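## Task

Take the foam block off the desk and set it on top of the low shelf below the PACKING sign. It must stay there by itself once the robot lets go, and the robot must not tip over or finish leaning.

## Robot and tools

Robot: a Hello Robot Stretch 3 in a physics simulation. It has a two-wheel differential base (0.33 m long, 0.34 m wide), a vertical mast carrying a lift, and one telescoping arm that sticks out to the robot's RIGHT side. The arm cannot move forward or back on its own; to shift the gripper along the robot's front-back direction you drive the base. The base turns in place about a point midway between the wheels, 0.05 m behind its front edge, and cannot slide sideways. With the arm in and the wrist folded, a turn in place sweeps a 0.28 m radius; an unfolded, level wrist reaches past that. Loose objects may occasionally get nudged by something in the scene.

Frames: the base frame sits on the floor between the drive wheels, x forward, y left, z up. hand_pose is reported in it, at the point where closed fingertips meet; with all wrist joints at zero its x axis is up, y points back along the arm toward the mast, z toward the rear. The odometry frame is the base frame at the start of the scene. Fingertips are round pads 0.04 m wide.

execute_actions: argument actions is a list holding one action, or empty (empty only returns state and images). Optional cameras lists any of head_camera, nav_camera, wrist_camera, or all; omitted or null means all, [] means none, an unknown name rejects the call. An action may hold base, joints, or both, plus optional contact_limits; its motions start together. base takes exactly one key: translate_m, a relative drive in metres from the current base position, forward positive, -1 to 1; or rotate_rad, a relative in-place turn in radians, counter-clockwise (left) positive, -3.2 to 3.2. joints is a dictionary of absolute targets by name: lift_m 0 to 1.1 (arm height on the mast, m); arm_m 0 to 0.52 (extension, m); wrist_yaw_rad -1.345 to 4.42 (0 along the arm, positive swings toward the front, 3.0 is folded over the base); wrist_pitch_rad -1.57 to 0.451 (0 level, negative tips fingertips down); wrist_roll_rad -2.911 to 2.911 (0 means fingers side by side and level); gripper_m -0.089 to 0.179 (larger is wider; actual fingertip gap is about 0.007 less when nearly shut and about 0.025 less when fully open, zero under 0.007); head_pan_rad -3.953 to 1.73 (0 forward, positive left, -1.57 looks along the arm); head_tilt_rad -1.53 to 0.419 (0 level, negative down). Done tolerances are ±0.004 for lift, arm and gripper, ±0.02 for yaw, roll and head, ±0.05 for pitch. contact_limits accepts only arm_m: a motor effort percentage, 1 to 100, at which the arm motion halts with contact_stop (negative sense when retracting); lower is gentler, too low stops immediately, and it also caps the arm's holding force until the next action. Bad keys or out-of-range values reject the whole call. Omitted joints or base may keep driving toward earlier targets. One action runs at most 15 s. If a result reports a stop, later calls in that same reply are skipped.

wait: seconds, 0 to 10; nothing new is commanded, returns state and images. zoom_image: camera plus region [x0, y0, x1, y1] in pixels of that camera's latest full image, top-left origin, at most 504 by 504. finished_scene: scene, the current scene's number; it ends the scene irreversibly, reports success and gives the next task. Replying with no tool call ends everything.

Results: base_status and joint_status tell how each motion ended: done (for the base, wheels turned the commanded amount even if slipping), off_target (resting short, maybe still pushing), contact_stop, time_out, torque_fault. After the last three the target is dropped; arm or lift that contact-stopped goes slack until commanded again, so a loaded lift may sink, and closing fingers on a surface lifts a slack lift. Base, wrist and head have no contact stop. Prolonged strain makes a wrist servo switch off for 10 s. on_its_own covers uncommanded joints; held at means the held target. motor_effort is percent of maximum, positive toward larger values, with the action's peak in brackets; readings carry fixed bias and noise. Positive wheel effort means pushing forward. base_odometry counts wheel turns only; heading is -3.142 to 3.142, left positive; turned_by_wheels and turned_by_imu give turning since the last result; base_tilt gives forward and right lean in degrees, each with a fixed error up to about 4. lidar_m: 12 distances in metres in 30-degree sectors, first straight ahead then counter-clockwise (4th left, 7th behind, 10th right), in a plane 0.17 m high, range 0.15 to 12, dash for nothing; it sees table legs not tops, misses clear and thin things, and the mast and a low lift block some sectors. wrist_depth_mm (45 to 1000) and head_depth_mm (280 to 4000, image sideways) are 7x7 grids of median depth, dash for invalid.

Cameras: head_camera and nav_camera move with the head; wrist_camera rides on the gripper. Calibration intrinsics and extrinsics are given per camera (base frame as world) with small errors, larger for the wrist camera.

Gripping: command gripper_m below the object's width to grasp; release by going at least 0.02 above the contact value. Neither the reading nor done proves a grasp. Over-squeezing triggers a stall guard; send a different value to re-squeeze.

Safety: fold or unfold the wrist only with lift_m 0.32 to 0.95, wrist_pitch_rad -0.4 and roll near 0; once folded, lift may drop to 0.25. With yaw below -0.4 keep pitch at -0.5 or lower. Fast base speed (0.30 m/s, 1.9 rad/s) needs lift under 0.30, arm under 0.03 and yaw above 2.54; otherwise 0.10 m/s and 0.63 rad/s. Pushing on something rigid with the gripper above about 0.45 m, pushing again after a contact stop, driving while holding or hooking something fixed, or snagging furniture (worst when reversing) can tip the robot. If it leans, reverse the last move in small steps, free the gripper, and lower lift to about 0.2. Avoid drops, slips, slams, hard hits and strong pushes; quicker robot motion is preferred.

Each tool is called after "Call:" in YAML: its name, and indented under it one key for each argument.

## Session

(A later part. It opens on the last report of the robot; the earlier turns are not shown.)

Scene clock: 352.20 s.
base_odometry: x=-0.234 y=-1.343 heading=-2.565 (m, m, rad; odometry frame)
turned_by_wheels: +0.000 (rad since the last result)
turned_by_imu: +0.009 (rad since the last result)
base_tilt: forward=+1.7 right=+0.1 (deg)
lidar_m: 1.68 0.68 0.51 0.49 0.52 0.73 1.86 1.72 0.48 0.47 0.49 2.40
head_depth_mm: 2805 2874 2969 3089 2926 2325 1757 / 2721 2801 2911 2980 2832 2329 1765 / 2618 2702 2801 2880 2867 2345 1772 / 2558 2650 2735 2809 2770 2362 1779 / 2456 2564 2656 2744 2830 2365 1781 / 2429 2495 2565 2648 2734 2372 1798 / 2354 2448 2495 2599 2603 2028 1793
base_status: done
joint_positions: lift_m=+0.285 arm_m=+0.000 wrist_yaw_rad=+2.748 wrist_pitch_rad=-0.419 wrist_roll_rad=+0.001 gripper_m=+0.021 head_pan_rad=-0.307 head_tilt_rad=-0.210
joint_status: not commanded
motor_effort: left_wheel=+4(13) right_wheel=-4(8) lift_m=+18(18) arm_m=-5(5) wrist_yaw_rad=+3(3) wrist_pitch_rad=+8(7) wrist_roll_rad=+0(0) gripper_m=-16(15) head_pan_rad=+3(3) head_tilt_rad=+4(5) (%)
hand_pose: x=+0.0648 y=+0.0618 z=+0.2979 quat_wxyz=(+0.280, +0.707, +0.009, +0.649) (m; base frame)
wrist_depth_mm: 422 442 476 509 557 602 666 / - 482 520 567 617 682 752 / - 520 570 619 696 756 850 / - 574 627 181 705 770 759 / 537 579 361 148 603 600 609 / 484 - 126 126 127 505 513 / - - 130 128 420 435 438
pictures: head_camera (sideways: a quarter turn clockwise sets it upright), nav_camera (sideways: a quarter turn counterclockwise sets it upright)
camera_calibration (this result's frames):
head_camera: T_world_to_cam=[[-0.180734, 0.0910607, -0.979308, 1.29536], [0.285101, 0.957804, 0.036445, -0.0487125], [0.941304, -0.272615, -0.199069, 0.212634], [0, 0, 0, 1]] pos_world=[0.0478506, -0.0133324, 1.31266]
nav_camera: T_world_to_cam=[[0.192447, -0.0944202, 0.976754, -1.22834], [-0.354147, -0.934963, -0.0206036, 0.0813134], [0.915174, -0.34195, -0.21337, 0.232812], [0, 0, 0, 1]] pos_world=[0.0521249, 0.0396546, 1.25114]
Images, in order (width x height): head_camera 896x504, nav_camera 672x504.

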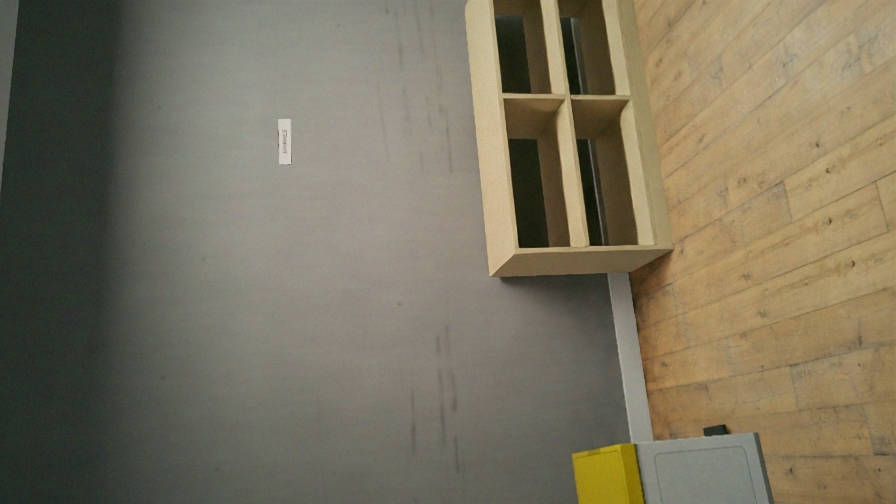

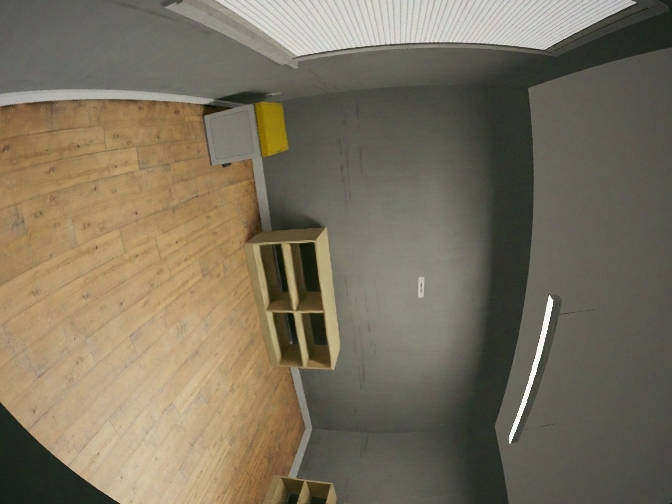

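Call:
execute_actions:
  actions:
    - {"base": {"translate_m": 0.8}, "joints": {"head_pan_rad": -1.3, "head_tilt_rad": -0.2}}
  cameras: ["head_camera", "nav_camera"]

Scene clock: 367.03 s.
base_odometry: x=-0.904 y=-1.779 heading=-2.565 (m, m, rad; odometry frame)
turned_by_wheels: +0.000 (rad since the last result)
turned_by_imu: +0.008 (rad since the last result)
base_tilt: forward=+1.7 right=+0.1 (deg)
lidar_m: 1.22 0.62 0.47 0.46 0.48 0.68 2.08 0.82 1.52 2.91 2.40 1.67
head_depth_mm: 2861 2950 3056 3109 3028 2314 1765 / 2969 3058 3142 3225 3054 2351 1764 / 3030 3146 3273 3391 3223 2362 1768 / 3122 3267 3376 3499 3273 2351 1790 / 3195 3383 3472 3619 3549 2375 1780 / 3167 3405 3590 3683 3560 2406 1799 / 2936 3098 3125 3145 3123 2380 1798
base_status: done
joint_positions: lift_m=+0.285 arm_m=+0.000 wrist_yaw_rad=+2.748 wrist_pitch_rad=-0.419 wrist_roll_rad=+0.001 gripper_m=+0.021 head_pan_rad=-1.293 head_tilt_rad=-0.210
joint_status: all done
motor_effort: left_wheel=+3(13) right_wheel=-2(7) lift_m=+19(18) arm_m=-5(5) wrist_yaw_rad=+3(2) wrist_pitch_rad=+7(8) wrist_roll_rad=+0(0) gripper_m=-15(16) head_pan_rad=-3(29) head_tilt_rad=+5(6) (%)
hand_pose: x=+0.0648 y=+0.0618 z=+0.2979 quat_wxyz=(+0.280, +0.707, +0.009, +0.649) (m; base frame)
wrist_depth_mm: 400 420 444 479 530 568 625 / - 452 483 521 577 626 710 / - 494 534 587 648 720 805 / - 535 581 180 685 745 761 / 532 571 362 148 605 604 618 / 489 - 126 126 127 507 512 / - - 131 128 418 433 443
pictures: head_camera (sideways: a quarter turn clockwise sets it upright), nav_camera (sideways: a quarter turn counterclockwise sets it upright)
camera_calibration (this result's frames):
head_camera: T_world_to_cam=[[-0.0238314, 0.20097, -0.979308, 1.29441], [0.95604, 0.290963, 0.036445, -0.0528052], [0.292266, -0.935389, -0.199069, 0.216593], [0, 0, 0, 1]] pos_world=[0.0180286, -0.0421731, 1.31266]
nav_camera: T_world_to_cam=[[0.0274959, -0.212591, 0.976754, -1.22734], [-0.975106, -0.220781, -0.0206036, 0.0851013], [0.220029, -0.951872, -0.21337, 0.237052], [0, 0, 0, 1]] pos_world=[0.0645713, -0.0164891, 1.25114]
Images, in order (width x height): head_camera 896x504, nav_camera 672x504.

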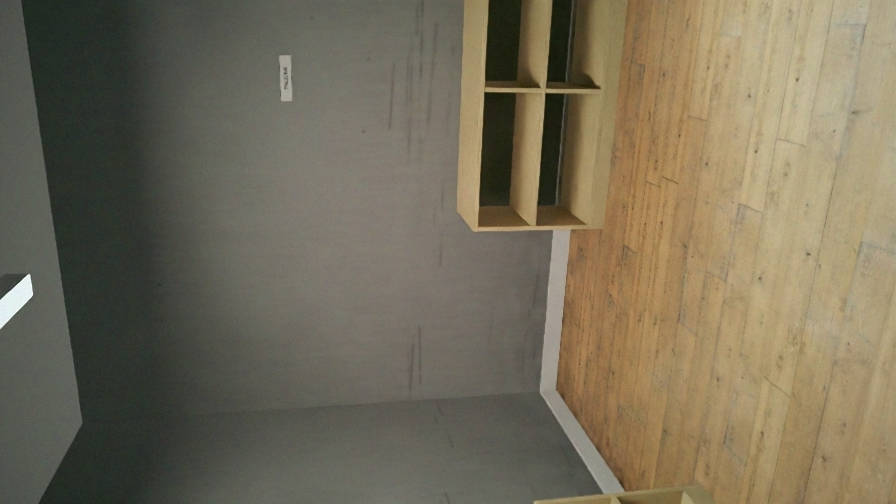

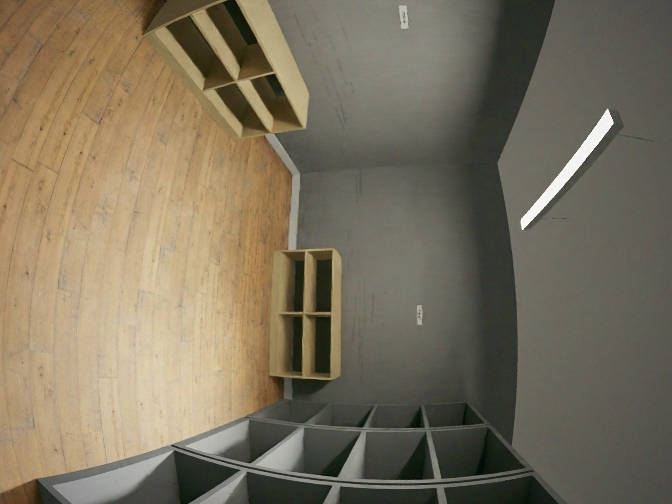

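Call:
zoom_image:
  camera: "head_camera"
  region: [245, 40, 325, 115]

Region (245, 40, 325, 115) of head_camera's 896x504 image, scaled by 6.300, with more detail than that image has; it fills the top 472 rows of this view, and the rest is white.

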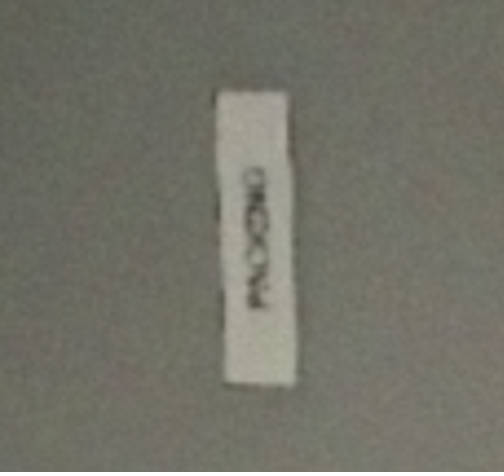

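Call:
execute_actions:
  actions:
    - {"base": {"rotate_rad": -1.51}, "joints": {"head_pan_rad": 0.0, "head_tilt_rad": -0.3}}
  cameras: []

Call:
execute_actions:
  actions:
    - {"base": {"translate_m": 1.0}}
  cameras: ["nav_camera"]

Call:
execute_actions:
  actions:
    - {"base": {"translate_m": 1.0}}
  cameras: ["head_camera", "nav_camera"]

Scene clock: 404.20 s.
base_odometry: x=-0.904 y=-1.779 heading=+2.209 (m, m, rad; odometry frame)
turned_by_wheels: -1.510 (rad since the last result)
turned_by_imu: -1.473 (rad since the last result)
base_tilt: forward=+1.7 right=+0.1 (deg)
lidar_m: 2.92 1.98 1.66 1.22 0.59 0.47 0.46 0.50 0.75 2.49 0.82 1.52
head_depth_mm: 2829 2947 3114 3270 2804 2033 1589 / 2869 3015 3154 3301 2857 2057 1602 / 2870 3031 3208 3313 2863 2057 1607 / 2914 3087 3218 3307 2859 2063 1617 / 2953 3062 3280 3409 2880 2080 1622 / 2983 3116 3270 3488 2884 2078 1625 / 2976 3179 3362 3543 2938 2098 1631
base_status: done
joint_positions: lift_m=+0.285 arm_m=+0.000 wrist_yaw_rad=+2.748 wrist_pitch_rad=-0.419 wrist_roll_rad=+0.001 gripper_m=+0.021 head_pan_rad=-0.007 head_tilt_rad=-0.297
joint_status: all done
motor_effort: left_wheel=+4(14) right_wheel=-4(12) lift_m=+18(18) arm_m=-5(5) wrist_yaw_rad=+2(2) wrist_pitch_rad=+7(7) wrist_roll_rad=+0(0) gripper_m=-15(16) head_pan_rad=+2(30) head_tilt_rad=-1(12) (%)
hand_pose: x=+0.0648 y=+0.0618 z=+0.2979 quat_wxyz=(+0.280, +0.707, +0.009, +0.649) (m; base frame)
wrist_depth_mm: 894 - - - - - - / - - - - - - - / - 905 933 955 993 983 - / - 706 724 181 734 758 751 / 552 577 361 148 602 599 608 / 483 - 125 125 127 502 511 / - - 131 128 422 434 438
pictures: none
No camera images: the call's "cameras" was empty. Leave "cameras" out to get every camera's image.

Scene clock: 409.30 s.
base_odometry: x=-1.500 y=-0.976 heading=+2.209 (m, m, rad; odometry frame)
turned_by_wheels: +0.000 (rad since the last result)
turned_by_imu: +0.009 (rad since the last result)
base_tilt: forward=+1.7 right=+0.1 (deg)
lidar_m: 1.91 2.29 1.42 1.43 1.53 1.46 1.45 1.57 0.89 1.03 0.86 1.54
head_depth_mm: 1976 2074 2183 2254 2091 2042 1595 / 1992 2088 2181 2260 2341 2040 1597 / 2028 2117 2208 2303 2365 2064 1601 / 2046 2140 2244 2302 2362 2052 1615 / 2066 2163 2282 2359 2377 2079 1620 / 2081 2196 2301 2351 2275 2065 1621 / 2094 2195 2333 2452 2591 2095 1627
base_status: done
joint_positions: lift_m=+0.285 arm_m=+0.000 wrist_yaw_rad=+2.748 wrist_pitch_rad=-0.419 wrist_roll_rad=+0.001 gripper_m=+0.021 head_pan_rad=-0.007 head_tilt_rad=-0.297
joint_status: not commanded
motor_effort: left_wheel=+3(13) right_wheel=-4(8) lift_m=+19(19) arm_m=-5(5) wrist_yaw_rad=+3(2) wrist_pitch_rad=+7(7) wrist_roll_rad=-1(0) gripper_m=-15(15) head_pan_rad=+2(2) head_tilt_rad=-1(1) (%)
hand_pose: x=+0.0648 y=+0.0618 z=+0.2979 quat_wxyz=(+0.280, +0.707, +0.009, +0.649) (m; base frame)
wrist_depth_mm: - - - - - - - / - - - - - - - / - 938 961 961 950 982 - / - 706 718 181 740 753 766 / 544 581 360 148 609 603 619 / 481 - 126 125 127 509 512 / - - 130 127 421 433 439
pictures: nav_camera (sideways: a quarter turn counterclockwise sets it upright)
camera_calibration (this result's frames):
nav_camera: T_world_to_cam=[[0.295858, -0.033926, 0.954629, -1.20006], [-0.0636541, -0.997848, -0.0157344, 0.0732001], [0.953109, -0.0561109, -0.297381, 0.341924], [0, 0, 0, 1]] pos_world=[0.0338154, 0.051515, 1.24844]
Images, in order (width x height): nav_camera 672x504.

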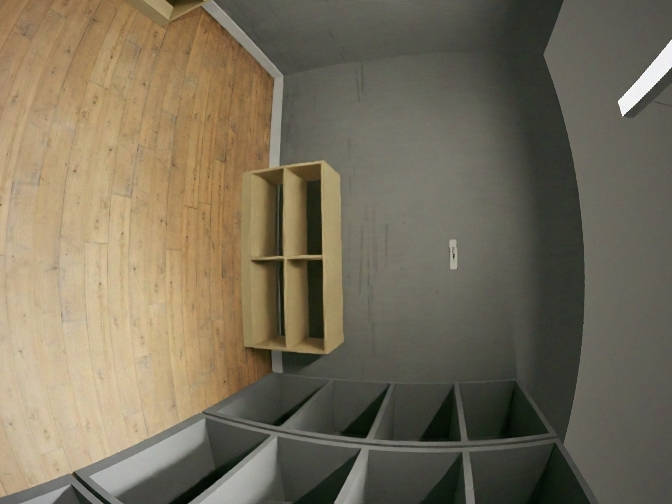

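Scene clock: 414.40 s.
base_odometry: x=-2.096 y=-0.172 heading=+2.209 (m, m, rad; odometry frame)
turned_by_wheels: +0.000 (rad since the last result)
turned_by_imu: +0.009 (rad since the last result)
base_tilt: forward=+1.7 right=+0.0 (deg)
lidar_m: 0.92 1.10 1.69 1.26 1.54 2.20 2.43 1.69 1.03 0.96 0.99 1.09
head_depth_mm: 1114 1173 1231 1293 1356 1127 1177 / 1127 1183 1240 1310 1370 1139 1179 / 1147 1191 1257 1322 1375 1144 1187 / 1155 1211 1271 1341 1391 1149 1228 / 1168 1227 1285 1355 1414 1203 1233 / 1182 1237 1310 1376 1431 1211 1240 / 1194 1253 1317 1392 1455 1215 1278
base_status: done
joint_positions: lift_m=+0.285 arm_m=+0.000 wrist_yaw_rad=+2.748 wrist_pitch_rad=-0.419 wrist_roll_rad=+0.001 gripper_m=+0.021 head_pan_rad=-0.007 head_tilt_rad=-0.297
joint_status: not commanded
motor_effort: left_wheel=+3(12) right_wheel=-2(7) lift_m=+18(19) arm_m=-5(6) wrist_yaw_rad=+3(2) wrist_pitch_rad=+7(7) wrist_roll_rad=+0(0) gripper_m=-15(16) head_pan_rad=+2(2) head_tilt_rad=-1(2) (%)
hand_pose: x=+0.0648 y=+0.0618 z=+0.2979 quat_wxyz=(+0.280, +0.707, +0.009, +0.649) (m; base frame)
wrist_depth_mm: - - - - - - - / - - - - - - - / - 907 929 953 945 991 860 / - 724 740 181 743 743 767 / 559 577 358 147 607 603 611 / 483 - 126 126 127 508 504 / - - 130 128 421 438 438
pictures: head_camera (sideways: a quarter turn clockwise sets it upright), nav_camera (sideways: a quarter turn counterclockwise sets it upright)
camera_calibration (this result's frames):
head_camera: T_world_to_cam=[[-0.284075, 0.0341748, -0.958193, 1.2684], [-0.00742029, 0.999256, 0.0378392, -0.0487391], [0.958773, 0.0178592, -0.28361, 0.322563], [0, 0, 0, 1]] pos_world=[0.0506926, -0.000405068, 1.30869]
nav_camera: T_world_to_cam=[[0.29599, -0.033921, 0.954589, -1.20001], [-0.0636362, -0.997849, -0.0157266, 0.0731899], [0.953069, -0.0560915, -0.297512, 0.342095], [0, 0, 0, 1]] pos_world=[0.033807, 0.0515156, 1.24844]
Images, in order (width x height): head_camera 896x504, nav_camera 672x504.

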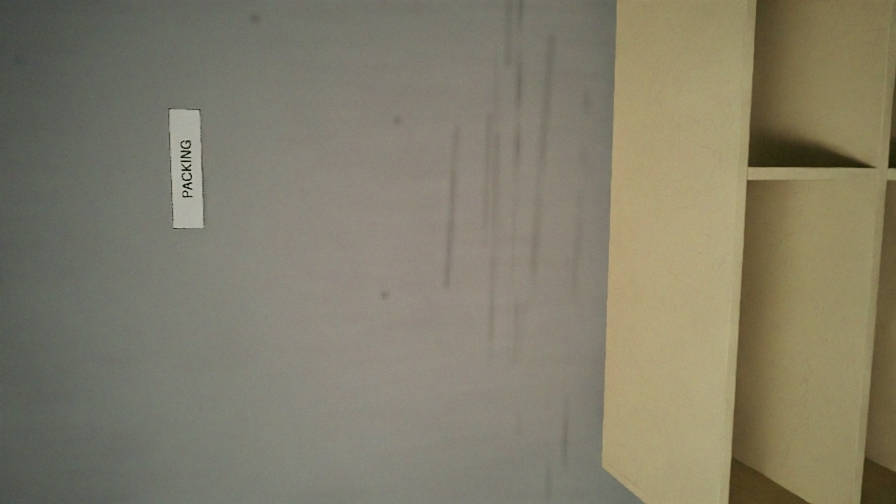

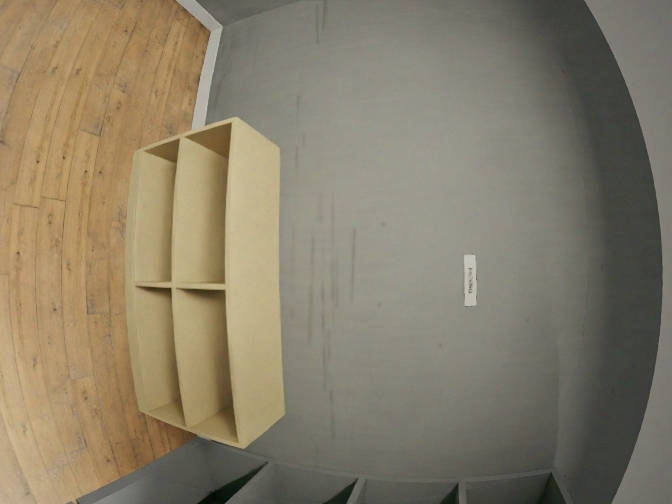

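Call:
execute_actions:
  actions:
    - {"base": {"translate_m": 0.475}, "joints": {"lift_m": 0.69, "head_pan_rad": -0.5, "head_tilt_rad": -0.7}}
  cameras: ["head_camera"]

Call:
execute_actions:
  actions:
    - {"base": {"rotate_rad": 1.49}, "joints": {"wrist_yaw_rad": 0.0, "head_pan_rad": -1.57, "head_tilt_rad": -0.8}}

Scene clock: 462.37 s.
base_odometry: x=-2.379 y=+0.209 heading=+2.209 (m, m, rad; odometry frame)
turned_by_wheels: +0.000 (rad since the last result)
turned_by_imu: +0.005 (rad since the last result)
base_tilt: forward=+1.7 right=+0.1 (deg)
lidar_m: 0.46 0.70 1.44 1.44 1.32 2.14 2.90 1.37 0.97 0.96 0.79 0.46
head_depth_mm: 871 981 1125 1072 898 1097 1205 / 838 941 1072 1070 877 1050 1181 / 807 901 1020 1076 879 1008 1154 / 777 865 977 1050 881 967 1107 / 752 834 933 1021 882 782 949 / 726 801 893 994 884 765 931 / 703 772 858 964 888 747 899
base_status: done
joint_positions: lift_m=+0.690 arm_m=+0.000 wrist_yaw_rad=+2.748 wrist_pitch_rad=-0.419 wrist_roll_rad=+0.001 gripper_m=+0.021 head_pan_rad=-0.493 head_tilt_rad=-0.692
joint_status: all done
motor_effort: left_wheel=+2(11) right_wheel=-2(4) lift_m=+36(38) arm_m=-5(5) wrist_yaw_rad=+2(2) wrist_pitch_rad=+8(8) wrist_roll_rad=+0(0) gripper_m=-15(15) head_pan_rad=-2(22) head_tilt_rad=-4(26) (%)
hand_pose: x=+0.0647 y=+0.0617 z=+0.7019 quat_wxyz=(+0.280, +0.707, +0.009, +0.649) (m; base frame)
wrist_depth_mm: - - - - - - 781 / - - - - - 962 737 / - - - - - 708 509 / - - - 181 - 813 438 / - - - 148 874 697 705 / 957 - 521 125 127 620 588 / 833 - 827 128 811 750 499
pictures: head_camera (sideways: a quarter turn clockwise sets it upright)
camera_calibration (this result's frames):
head_camera: T_world_to_cam=[[-0.540404, 0.326915, -0.7753, 1.0314], [0.474053, 0.879567, 0.0404532, -0.0550588], [0.695153, -0.345672, -0.630296, 0.77528], [0, 0, 0, 1]] pos_world=[0.044536, -0.0207599, 1.29053]
Images, in order (width x height): head_camera 896x504.

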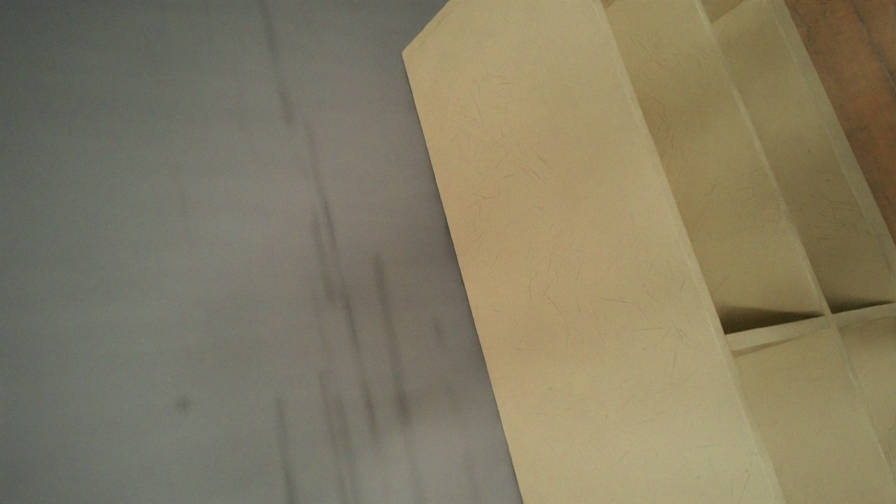

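Scene clock: 465.70 s.
base_odometry: x=-2.379 y=+0.209 heading=-2.584 (m, m, rad; odometry frame)
turned_by_wheels: +1.490 (rad since the last result)
turned_by_imu: +1.457 (rad since the last result)
base_tilt: forward=+1.7 right=+0.1 (deg)
lidar_m: 1.61 1.32 2.14 2.90 1.36 1.44 0.96 0.79 0.88 0.46 0.73 0.70
head_depth_mm: 738 838 965 952 802 1009 - / 742 839 967 954 804 1012 - / 744 844 970 958 810 951 - / 746 844 974 962 814 977 1145 / 748 847 974 968 831 1016 1155 / 750 850 982 970 835 1019 1156 / 753 855 985 974 838 1027 1161
base_status: done
joint_positions: lift_m=+0.690 arm_m=+0.000 wrist_yaw_rad=+0.003 wrist_pitch_rad=-0.419 wrist_roll_rad=+0.001 gripper_m=+0.021 head_pan_rad=-1.563 head_tilt_rad=-0.790
joint_status: all done
motor_effort: left_wheel=-2(7) right_wheel=+4(8) lift_m=+36(36) arm_m=-5(6) wrist_yaw_rad=-2(3) wrist_pitch_rad=+8(7) wrist_roll_rad=+0(0) gripper_m=-15(15) head_pan_rad=-3(29) head_tilt_rad=-4(15) (%)
hand_pose: x=-0.0209 y=-0.3695 z=+0.7019 quat_wxyz=(+0.692, +0.148, -0.691, -0.147) (m; base frame)
wrist_depth_mm: 616 597 577 559 536 519 510 / 656 639 620 609 592 570 551 / 464 467 475 486 499 508 516 / 358 363 370 181 380 385 388 / 556 320 231 148 309 307 316 / 549 555 331 125 127 548 282 / 505 484 469 128 486 503 506
pictures: head_camera (sideways: a quarter turn clockwise sets it upright), nav_camera (sideways: a quarter turn counterclockwise sets it upright), wrist_camera
camera_calibration (this result's frames):
head_camera: T_world_to_cam=[[0.026732, 0.70392, -0.709776, 0.942542], [0.999191, 0.00252135, 0.0401328, -0.0578398], [0.0300399, -0.710274, -0.703284, 0.874275], [0, 0, 0, 1]] pos_world=[0.00633387, -0.0423543, 1.28618]
nav_camera: T_world_to_cam=[[-0.0263272, -0.712709, 0.700966, -0.86731], [-0.998683, 0.049639, 0.0129616, 0.041544], [-0.0440331, -0.699701, -0.713077, 0.888867], [0, 0, 0, 1]] pos_world=[0.057795, 0.00173966, 1.24125]
wrist_camera: T_world_to_cam=[[-0.998549, -0.0344582, 0.0413784, -0.0662768], [-0.0536474, 0.570458, -0.819573, 0.816724], [0.0046363, -0.820604, -0.571479, 0.267583], [0, 0, 0, 1]] pos_world=[-0.0236061, -0.248611, 0.825025]
Images, in order (width x height): head_camera 896x504, nav_camera 672x504, wrist_camera 644x364.

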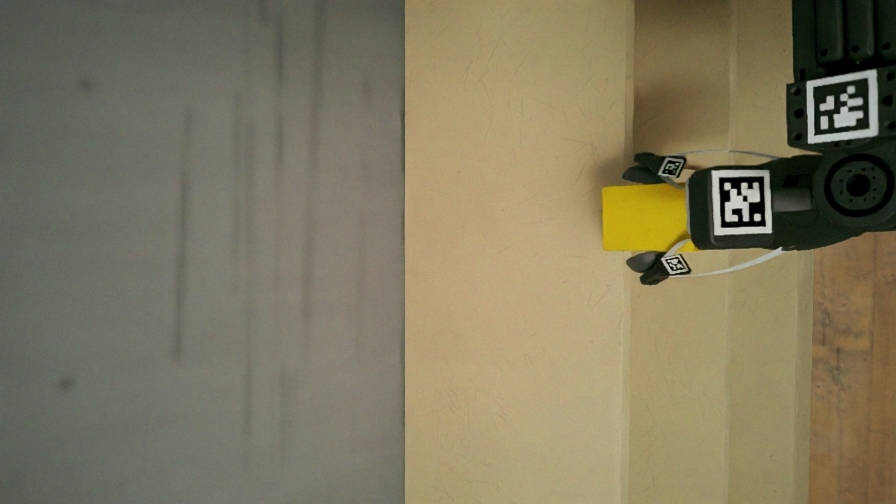

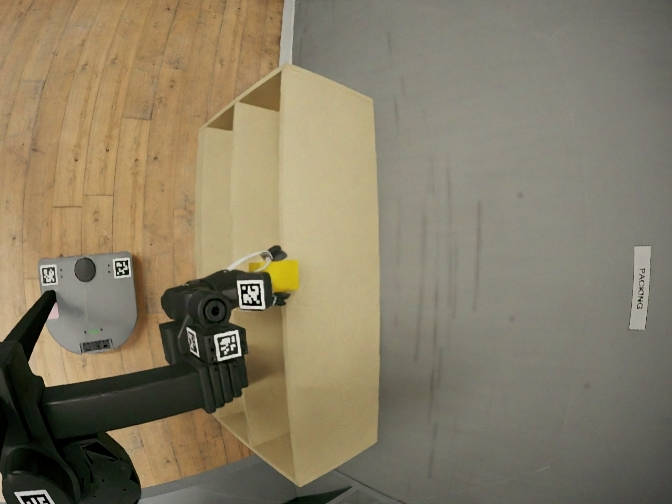

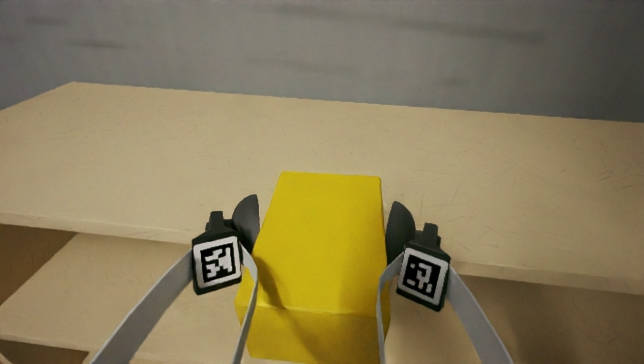

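Call:
execute_actions:
  actions:
    - {"joints": {"arm_m": 0.25, "lift_m": 0.642}}
  cameras: ["head_camera", "wrist_camera"]

Scene clock: 476.53 s.
base_odometry: x=-2.379 y=+0.209 heading=-2.584 (m, m, rad; odometry frame)
turned_by_wheels: +0.000 (rad since the last result)
turned_by_imu: +0.001 (rad since the last result)
base_tilt: forward=+1.7 right=+0.1 (deg)
lidar_m: 1.61 1.32 2.14 2.90 1.36 1.44 0.96 0.79 0.88 0.46 0.73 0.71
head_depth_mm: 739 836 967 953 804 1005 - / 743 841 968 958 - 1012 1146 / 745 843 972 987 - 993 1147 / 746 846 974 989 794 1016 1150 / 750 849 978 965 830 1021 1154 / 749 851 982 971 833 1024 1152 / 753 855 986 976 837 1027 1159
base_status: not commanded
joint_positions: lift_m=+0.642 arm_m=+0.250 wrist_yaw_rad=+0.002 wrist_pitch_rad=-0.420 wrist_roll_rad=+0.001 gripper_m=+0.021 head_pan_rad=-1.563 head_tilt_rad=-0.790
joint_status: all done
motor_effort: left_wheel=-2(3) right_wheel=+4(4) lift_m=+18(34) arm_m=+5(6) wrist_yaw_rad=-1(2) wrist_pitch_rad=+7(8) wrist_roll_rad=+0(0) gripper_m=-15(15) head_pan_rad=-3(2) head_tilt_rad=-4(4) (%)
hand_pose: x=-0.0212 y=-0.6188 z=+0.6548 quat_wxyz=(+0.692, +0.148, -0.692, -0.147) (m; base frame)
wrist_depth_mm: 364 352 342 329 320 313 302 / 400 392 373 365 350 338 329 / 359 362 396 383 378 373 360 / 279 283 287 181 295 301 304 / 227 229 191 148 239 241 245 / 191 194 159 125 127 203 205 / 167 169 163 128 168 175 176
pictures: head_camera (sideways: a quarter turn clockwise sets it upright), wrist_camera
camera_calibration (this result's frames):
head_camera: T_world_to_cam=[[0.0267709, 0.703939, -0.709756, 0.942516], [0.999191, 0.00246483, 0.0401326, -0.0578396], [0.0300003, -0.710256, -0.703304, 0.874301], [0, 0, 0, 1]] pos_world=[0.00633152, -0.0423538, 1.28618]
wrist_camera: T_world_to_cam=[[-0.998587, -0.0333584, 0.0413739, -0.0724821], [-0.053016, 0.570638, -0.819489, 0.92037], [0.00372738, -0.820524, -0.5716, 0.036235], [0, 0, 0, 1]] pos_world=[-0.0237205, -0.497884, 0.777944]
Images, in order (width x height): head_camera 896x504, wrist_camera 644x364.

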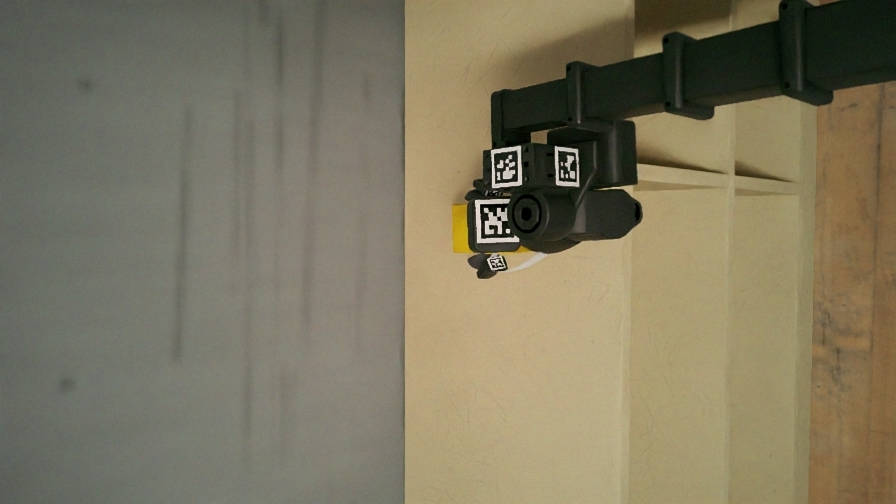

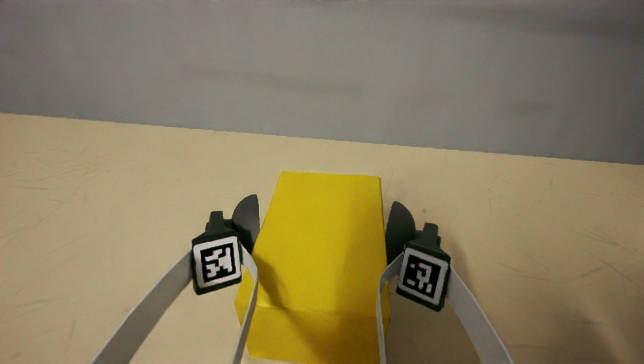

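Call:
execute_actions:
  actions:
    - {"joints": {"lift_m": 0.623}}
  cameras: ["wrist_camera"]

Scene clock: 486.77 s.
base_odometry: x=-2.379 y=+0.209 heading=-2.584 (m, m, rad; odometry frame)
turned_by_wheels: +0.000 (rad since the last result)
turned_by_imu: +0.001 (rad since the last result)
base_tilt: forward=+1.7 right=+0.1 (deg)
lidar_m: 1.61 1.32 2.13 2.90 1.36 1.44 0.96 0.79 0.88 0.46 0.73 0.70
head_depth_mm: 740 836 964 953 803 1004 - / 742 842 965 955 - 1023 1139 / 743 841 974 986 - 997 1149 / 747 847 974 988 809 1014 1152 / 750 849 976 966 828 1019 1154 / 753 852 981 969 836 1021 1158 / 755 854 990 973 837 1024 1162
base_status: not commanded
joint_positions: lift_m=+0.624 arm_m=+0.250 wrist_yaw_rad=+0.001 wrist_pitch_rad=-0.410 wrist_roll_rad=+0.001 gripper_m=+0.021 head_pan_rad=-1.563 head_tilt_rad=-0.790
joint_status: all done
motor_effort: left_wheel=-3(3) right_wheel=+4(4) lift_m=+16(19) arm_m=+5(5) wrist_yaw_rad=-1(1) wrist_pitch_rad=+4(8) wrist_roll_rad=+0(0) gripper_m=-16(16) head_pan_rad=-3(3) head_tilt_rad=-5(4) (%)
hand_pose: x=-0.0212 y=-0.6201 z=+0.6382 quat_wxyz=(+0.692, +0.144, -0.692, -0.144) (m; base frame)
wrist_depth_mm: 364 350 338 329 321 311 304 / 402 388 376 361 348 336 329 / 327 335 341 345 371 359 357 / 254 256 261 184 270 274 278 / 207 208 181 148 218 219 221 / 174 176 150 125 127 184 185 / 151 152 146 127 152 157 158
pictures: wrist_camera
camera_calibration (this result's frames):
wrist_camera: T_world_to_cam=[[-0.998589, -0.0328902, 0.0416864, -0.0717545], [-0.05297, 0.562327, -0.825217, 0.905983], [0.00370018, -0.826261, -0.563275, 0.0168278], [0, 0, 0, 1]] pos_world=[-0.0237256, -0.497914, 0.760102]
Images, in order (width x height): wrist_camera 644x364.

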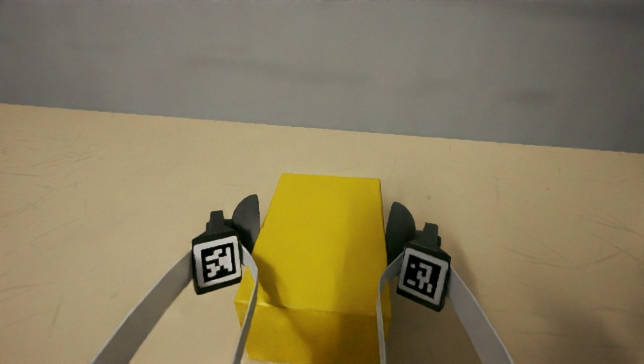

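Call:
execute_actions:
  actions:
    - {"joints": {"gripper_m": 0.13}}
  cameras: ["wrist_camera"]

Call:
execute_actions:
  actions:
    - {"joints": {"lift_m": 0.7, "arm_m": 0.05}}

Scene clock: 492.53 s.
base_odometry: x=-2.379 y=+0.209 heading=-2.584 (m, m, rad; odometry frame)
turned_by_wheels: +0.000 (rad since the last result)
turned_by_imu: +0.001 (rad since the last result)
base_tilt: forward=+1.7 right=+0.1 (deg)
lidar_m: 1.61 1.32 2.14 2.90 1.37 1.44 0.96 0.79 0.89 0.46 0.73 0.70
head_depth_mm: 740 836 961 950 803 1008 - / 741 840 966 957 - 1012 1144 / 744 843 974 983 - 993 1151 / 747 847 976 990 811 1017 1154 / 750 848 978 965 829 1020 1155 / 749 852 980 970 834 1019 1156 / 755 853 988 971 837 1023 1162
base_status: not commanded
joint_positions: lift_m=+0.623 arm_m=+0.250 wrist_yaw_rad=+0.002 wrist_pitch_rad=-0.414 wrist_roll_rad=+0.001 gripper_m=+0.130 head_pan_rad=-1.563 head_tilt_rad=-0.790
joint_status: all done
motor_effort: left_wheel=-2(3) right_wheel=+3(4) lift_m=+17(18) arm_m=+5(5) wrist_yaw_rad=-1(1) wrist_pitch_rad=+5(6) wrist_roll_rad=+0(0) gripper_m=+1(80) head_pan_rad=-2(4) head_tilt_rad=-5(4) (%)
hand_pose: x=-0.0212 y=-0.6195 z=+0.6371 quat_wxyz=(+0.692, +0.146, -0.692, -0.145) (m; base frame)
wrist_depth_mm: 366 351 342 329 319 313 304 / 404 389 375 360 350 340 327 / 320 329 336 343 368 359 353 / 250 253 258 182 266 269 274 / 204 209 208 147 211 218 220 / 178 168 167 124 171 187 184 / - 150 144 129 150 153 158
pictures: wrist_camera
camera_calibration (this result's frames):
wrist_camera: T_world_to_cam=[[-0.998588, -0.033079, 0.0415558, -0.0717258], [-0.0529852, 0.565928, -0.82275, 0.905454], [0.0036982, -0.823791, -0.566882, 0.0205038], [0, 0, 0, 1]] pos_world=[-0.0237247, -0.497903, 0.759566]
Images, in order (width x height): wrist_camera 644x364.

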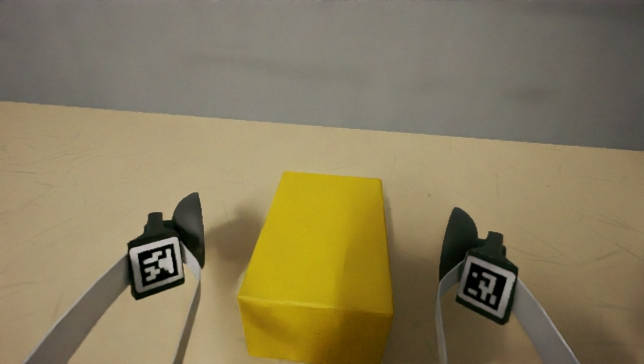

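Scene clock: 495.23 s.
base_odometry: x=-2.379 y=+0.209 heading=-2.584 (m, m, rad; odometry frame)
turned_by_wheels: +0.000 (rad since the last result)
turned_by_imu: +0.000 (rad since the last result)
base_tilt: forward=+1.8 right=+0.1 (deg)
lidar_m: 1.61 1.32 2.13 2.90 1.36 1.44 0.96 0.79 0.88 0.46 0.73 0.70
head_depth_mm: 738 837 966 951 801 1004 - / 740 841 964 956 807 1008 - / 743 844 970 958 824 - - / 745 844 974 962 814 1026 1151 / 748 849 979 966 834 1018 1157 / 751 852 983 969 834 1023 1154 / 755 855 986 973 839 1025 1160
base_status: not commanded
joint_positions: lift_m=+0.700 arm_m=+0.050 wrist_yaw_rad=+0.001 wrist_pitch_rad=-0.415 wrist_roll_rad=+0.001 gripper_m=+0.130 head_pan_rad=-1.563 head_tilt_rad=-0.790
joint_status: all done
motor_effort: left_wheel=-3(2) right_wheel=+4(3) lift_m=+36(37) arm_m=-6(7) wrist_yaw_rad=-1(1) wrist_pitch_rad=+6(6) wrist_roll_rad=+0(0) gripper_m=+1(1) head_pan_rad=-3(3) head_tilt_rad=-5(4) (%)
hand_pose: x=-0.0212 y=-0.4201 z=+0.7128 quat_wxyz=(+0.692, +0.146, -0.692, -0.146) (m; base frame)
wrist_depth_mm: 560 551 532 511 493 485 473 / 619 600 580 571 542 528 507 / 484 497 503 515 528 548 535 / 376 379 389 348 398 409 412 / 308 315 317 319 322 331 330 / 533 542 272 267 271 287 276 / 486 489 497 491 294 480 245
pictures: head_camera (sideways: a quarter turn clockwise sets it upright), nav_camera (sideways: a quarter turn counterclockwise sets it upright), wrist_camera
camera_calibration (this result's frames):
head_camera: T_world_to_cam=[[0.026771, 0.703942, -0.709753, 0.942512], [0.999191, 0.00246454, 0.0401326, -0.0578396], [0.0300002, -0.710253, -0.703307, 0.874305], [0, 0, 0, 1]] pos_world=[0.00633151, -0.0423538, 1.28618]
nav_camera: T_world_to_cam=[[-0.0263666, -0.71273, 0.700943, -0.86728], [-0.99868, 0.0496941, 0.0129635, 0.0415415], [-0.0440721, -0.699676, -0.7131, 0.888897], [0, 0, 0, 1]] pos_world=[0.0577951, 0.00173876, 1.24125]
wrist_camera: T_world_to_cam=[[-0.99859, -0.0330741, 0.0415148, -0.0682584], [-0.0529534, 0.566998, -0.822015, 0.85483], [0.00364858, -0.823055, -0.56795, 0.228808], [0, 0, 0, 1]] pos_world=[-0.0237308, -0.298623, 0.835469]
Images, in order (width x height): head_camera 896x504, nav_camera 672x504, wrist_camera 644x364.

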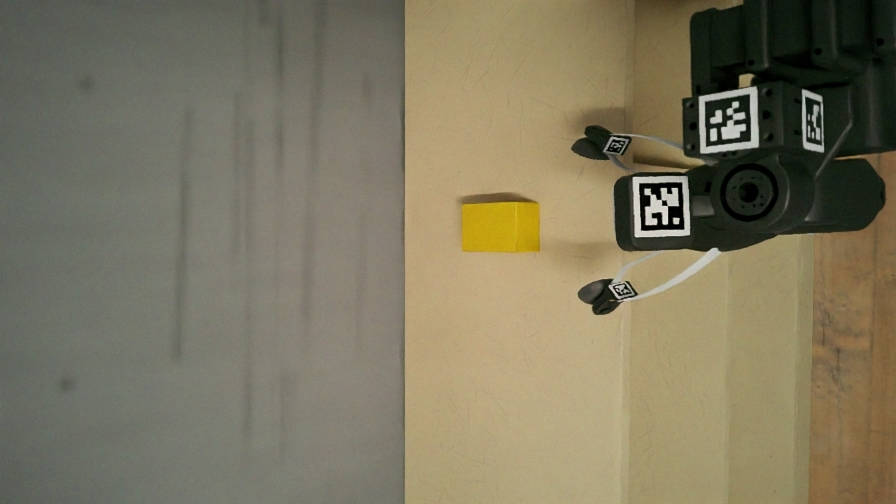

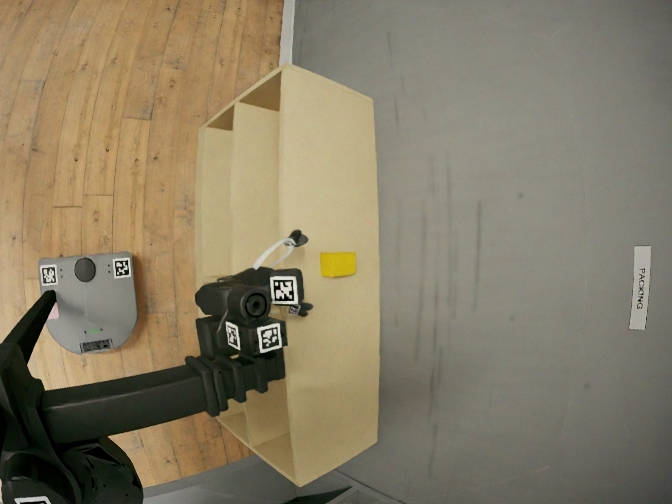

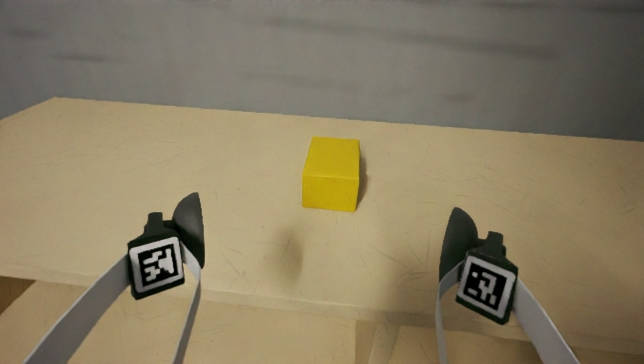

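The block is resting on top of the PACKING shelf, clear of the gripper.

Call:
finished_scene:
  scene: 1

The scene is finished: the task was done.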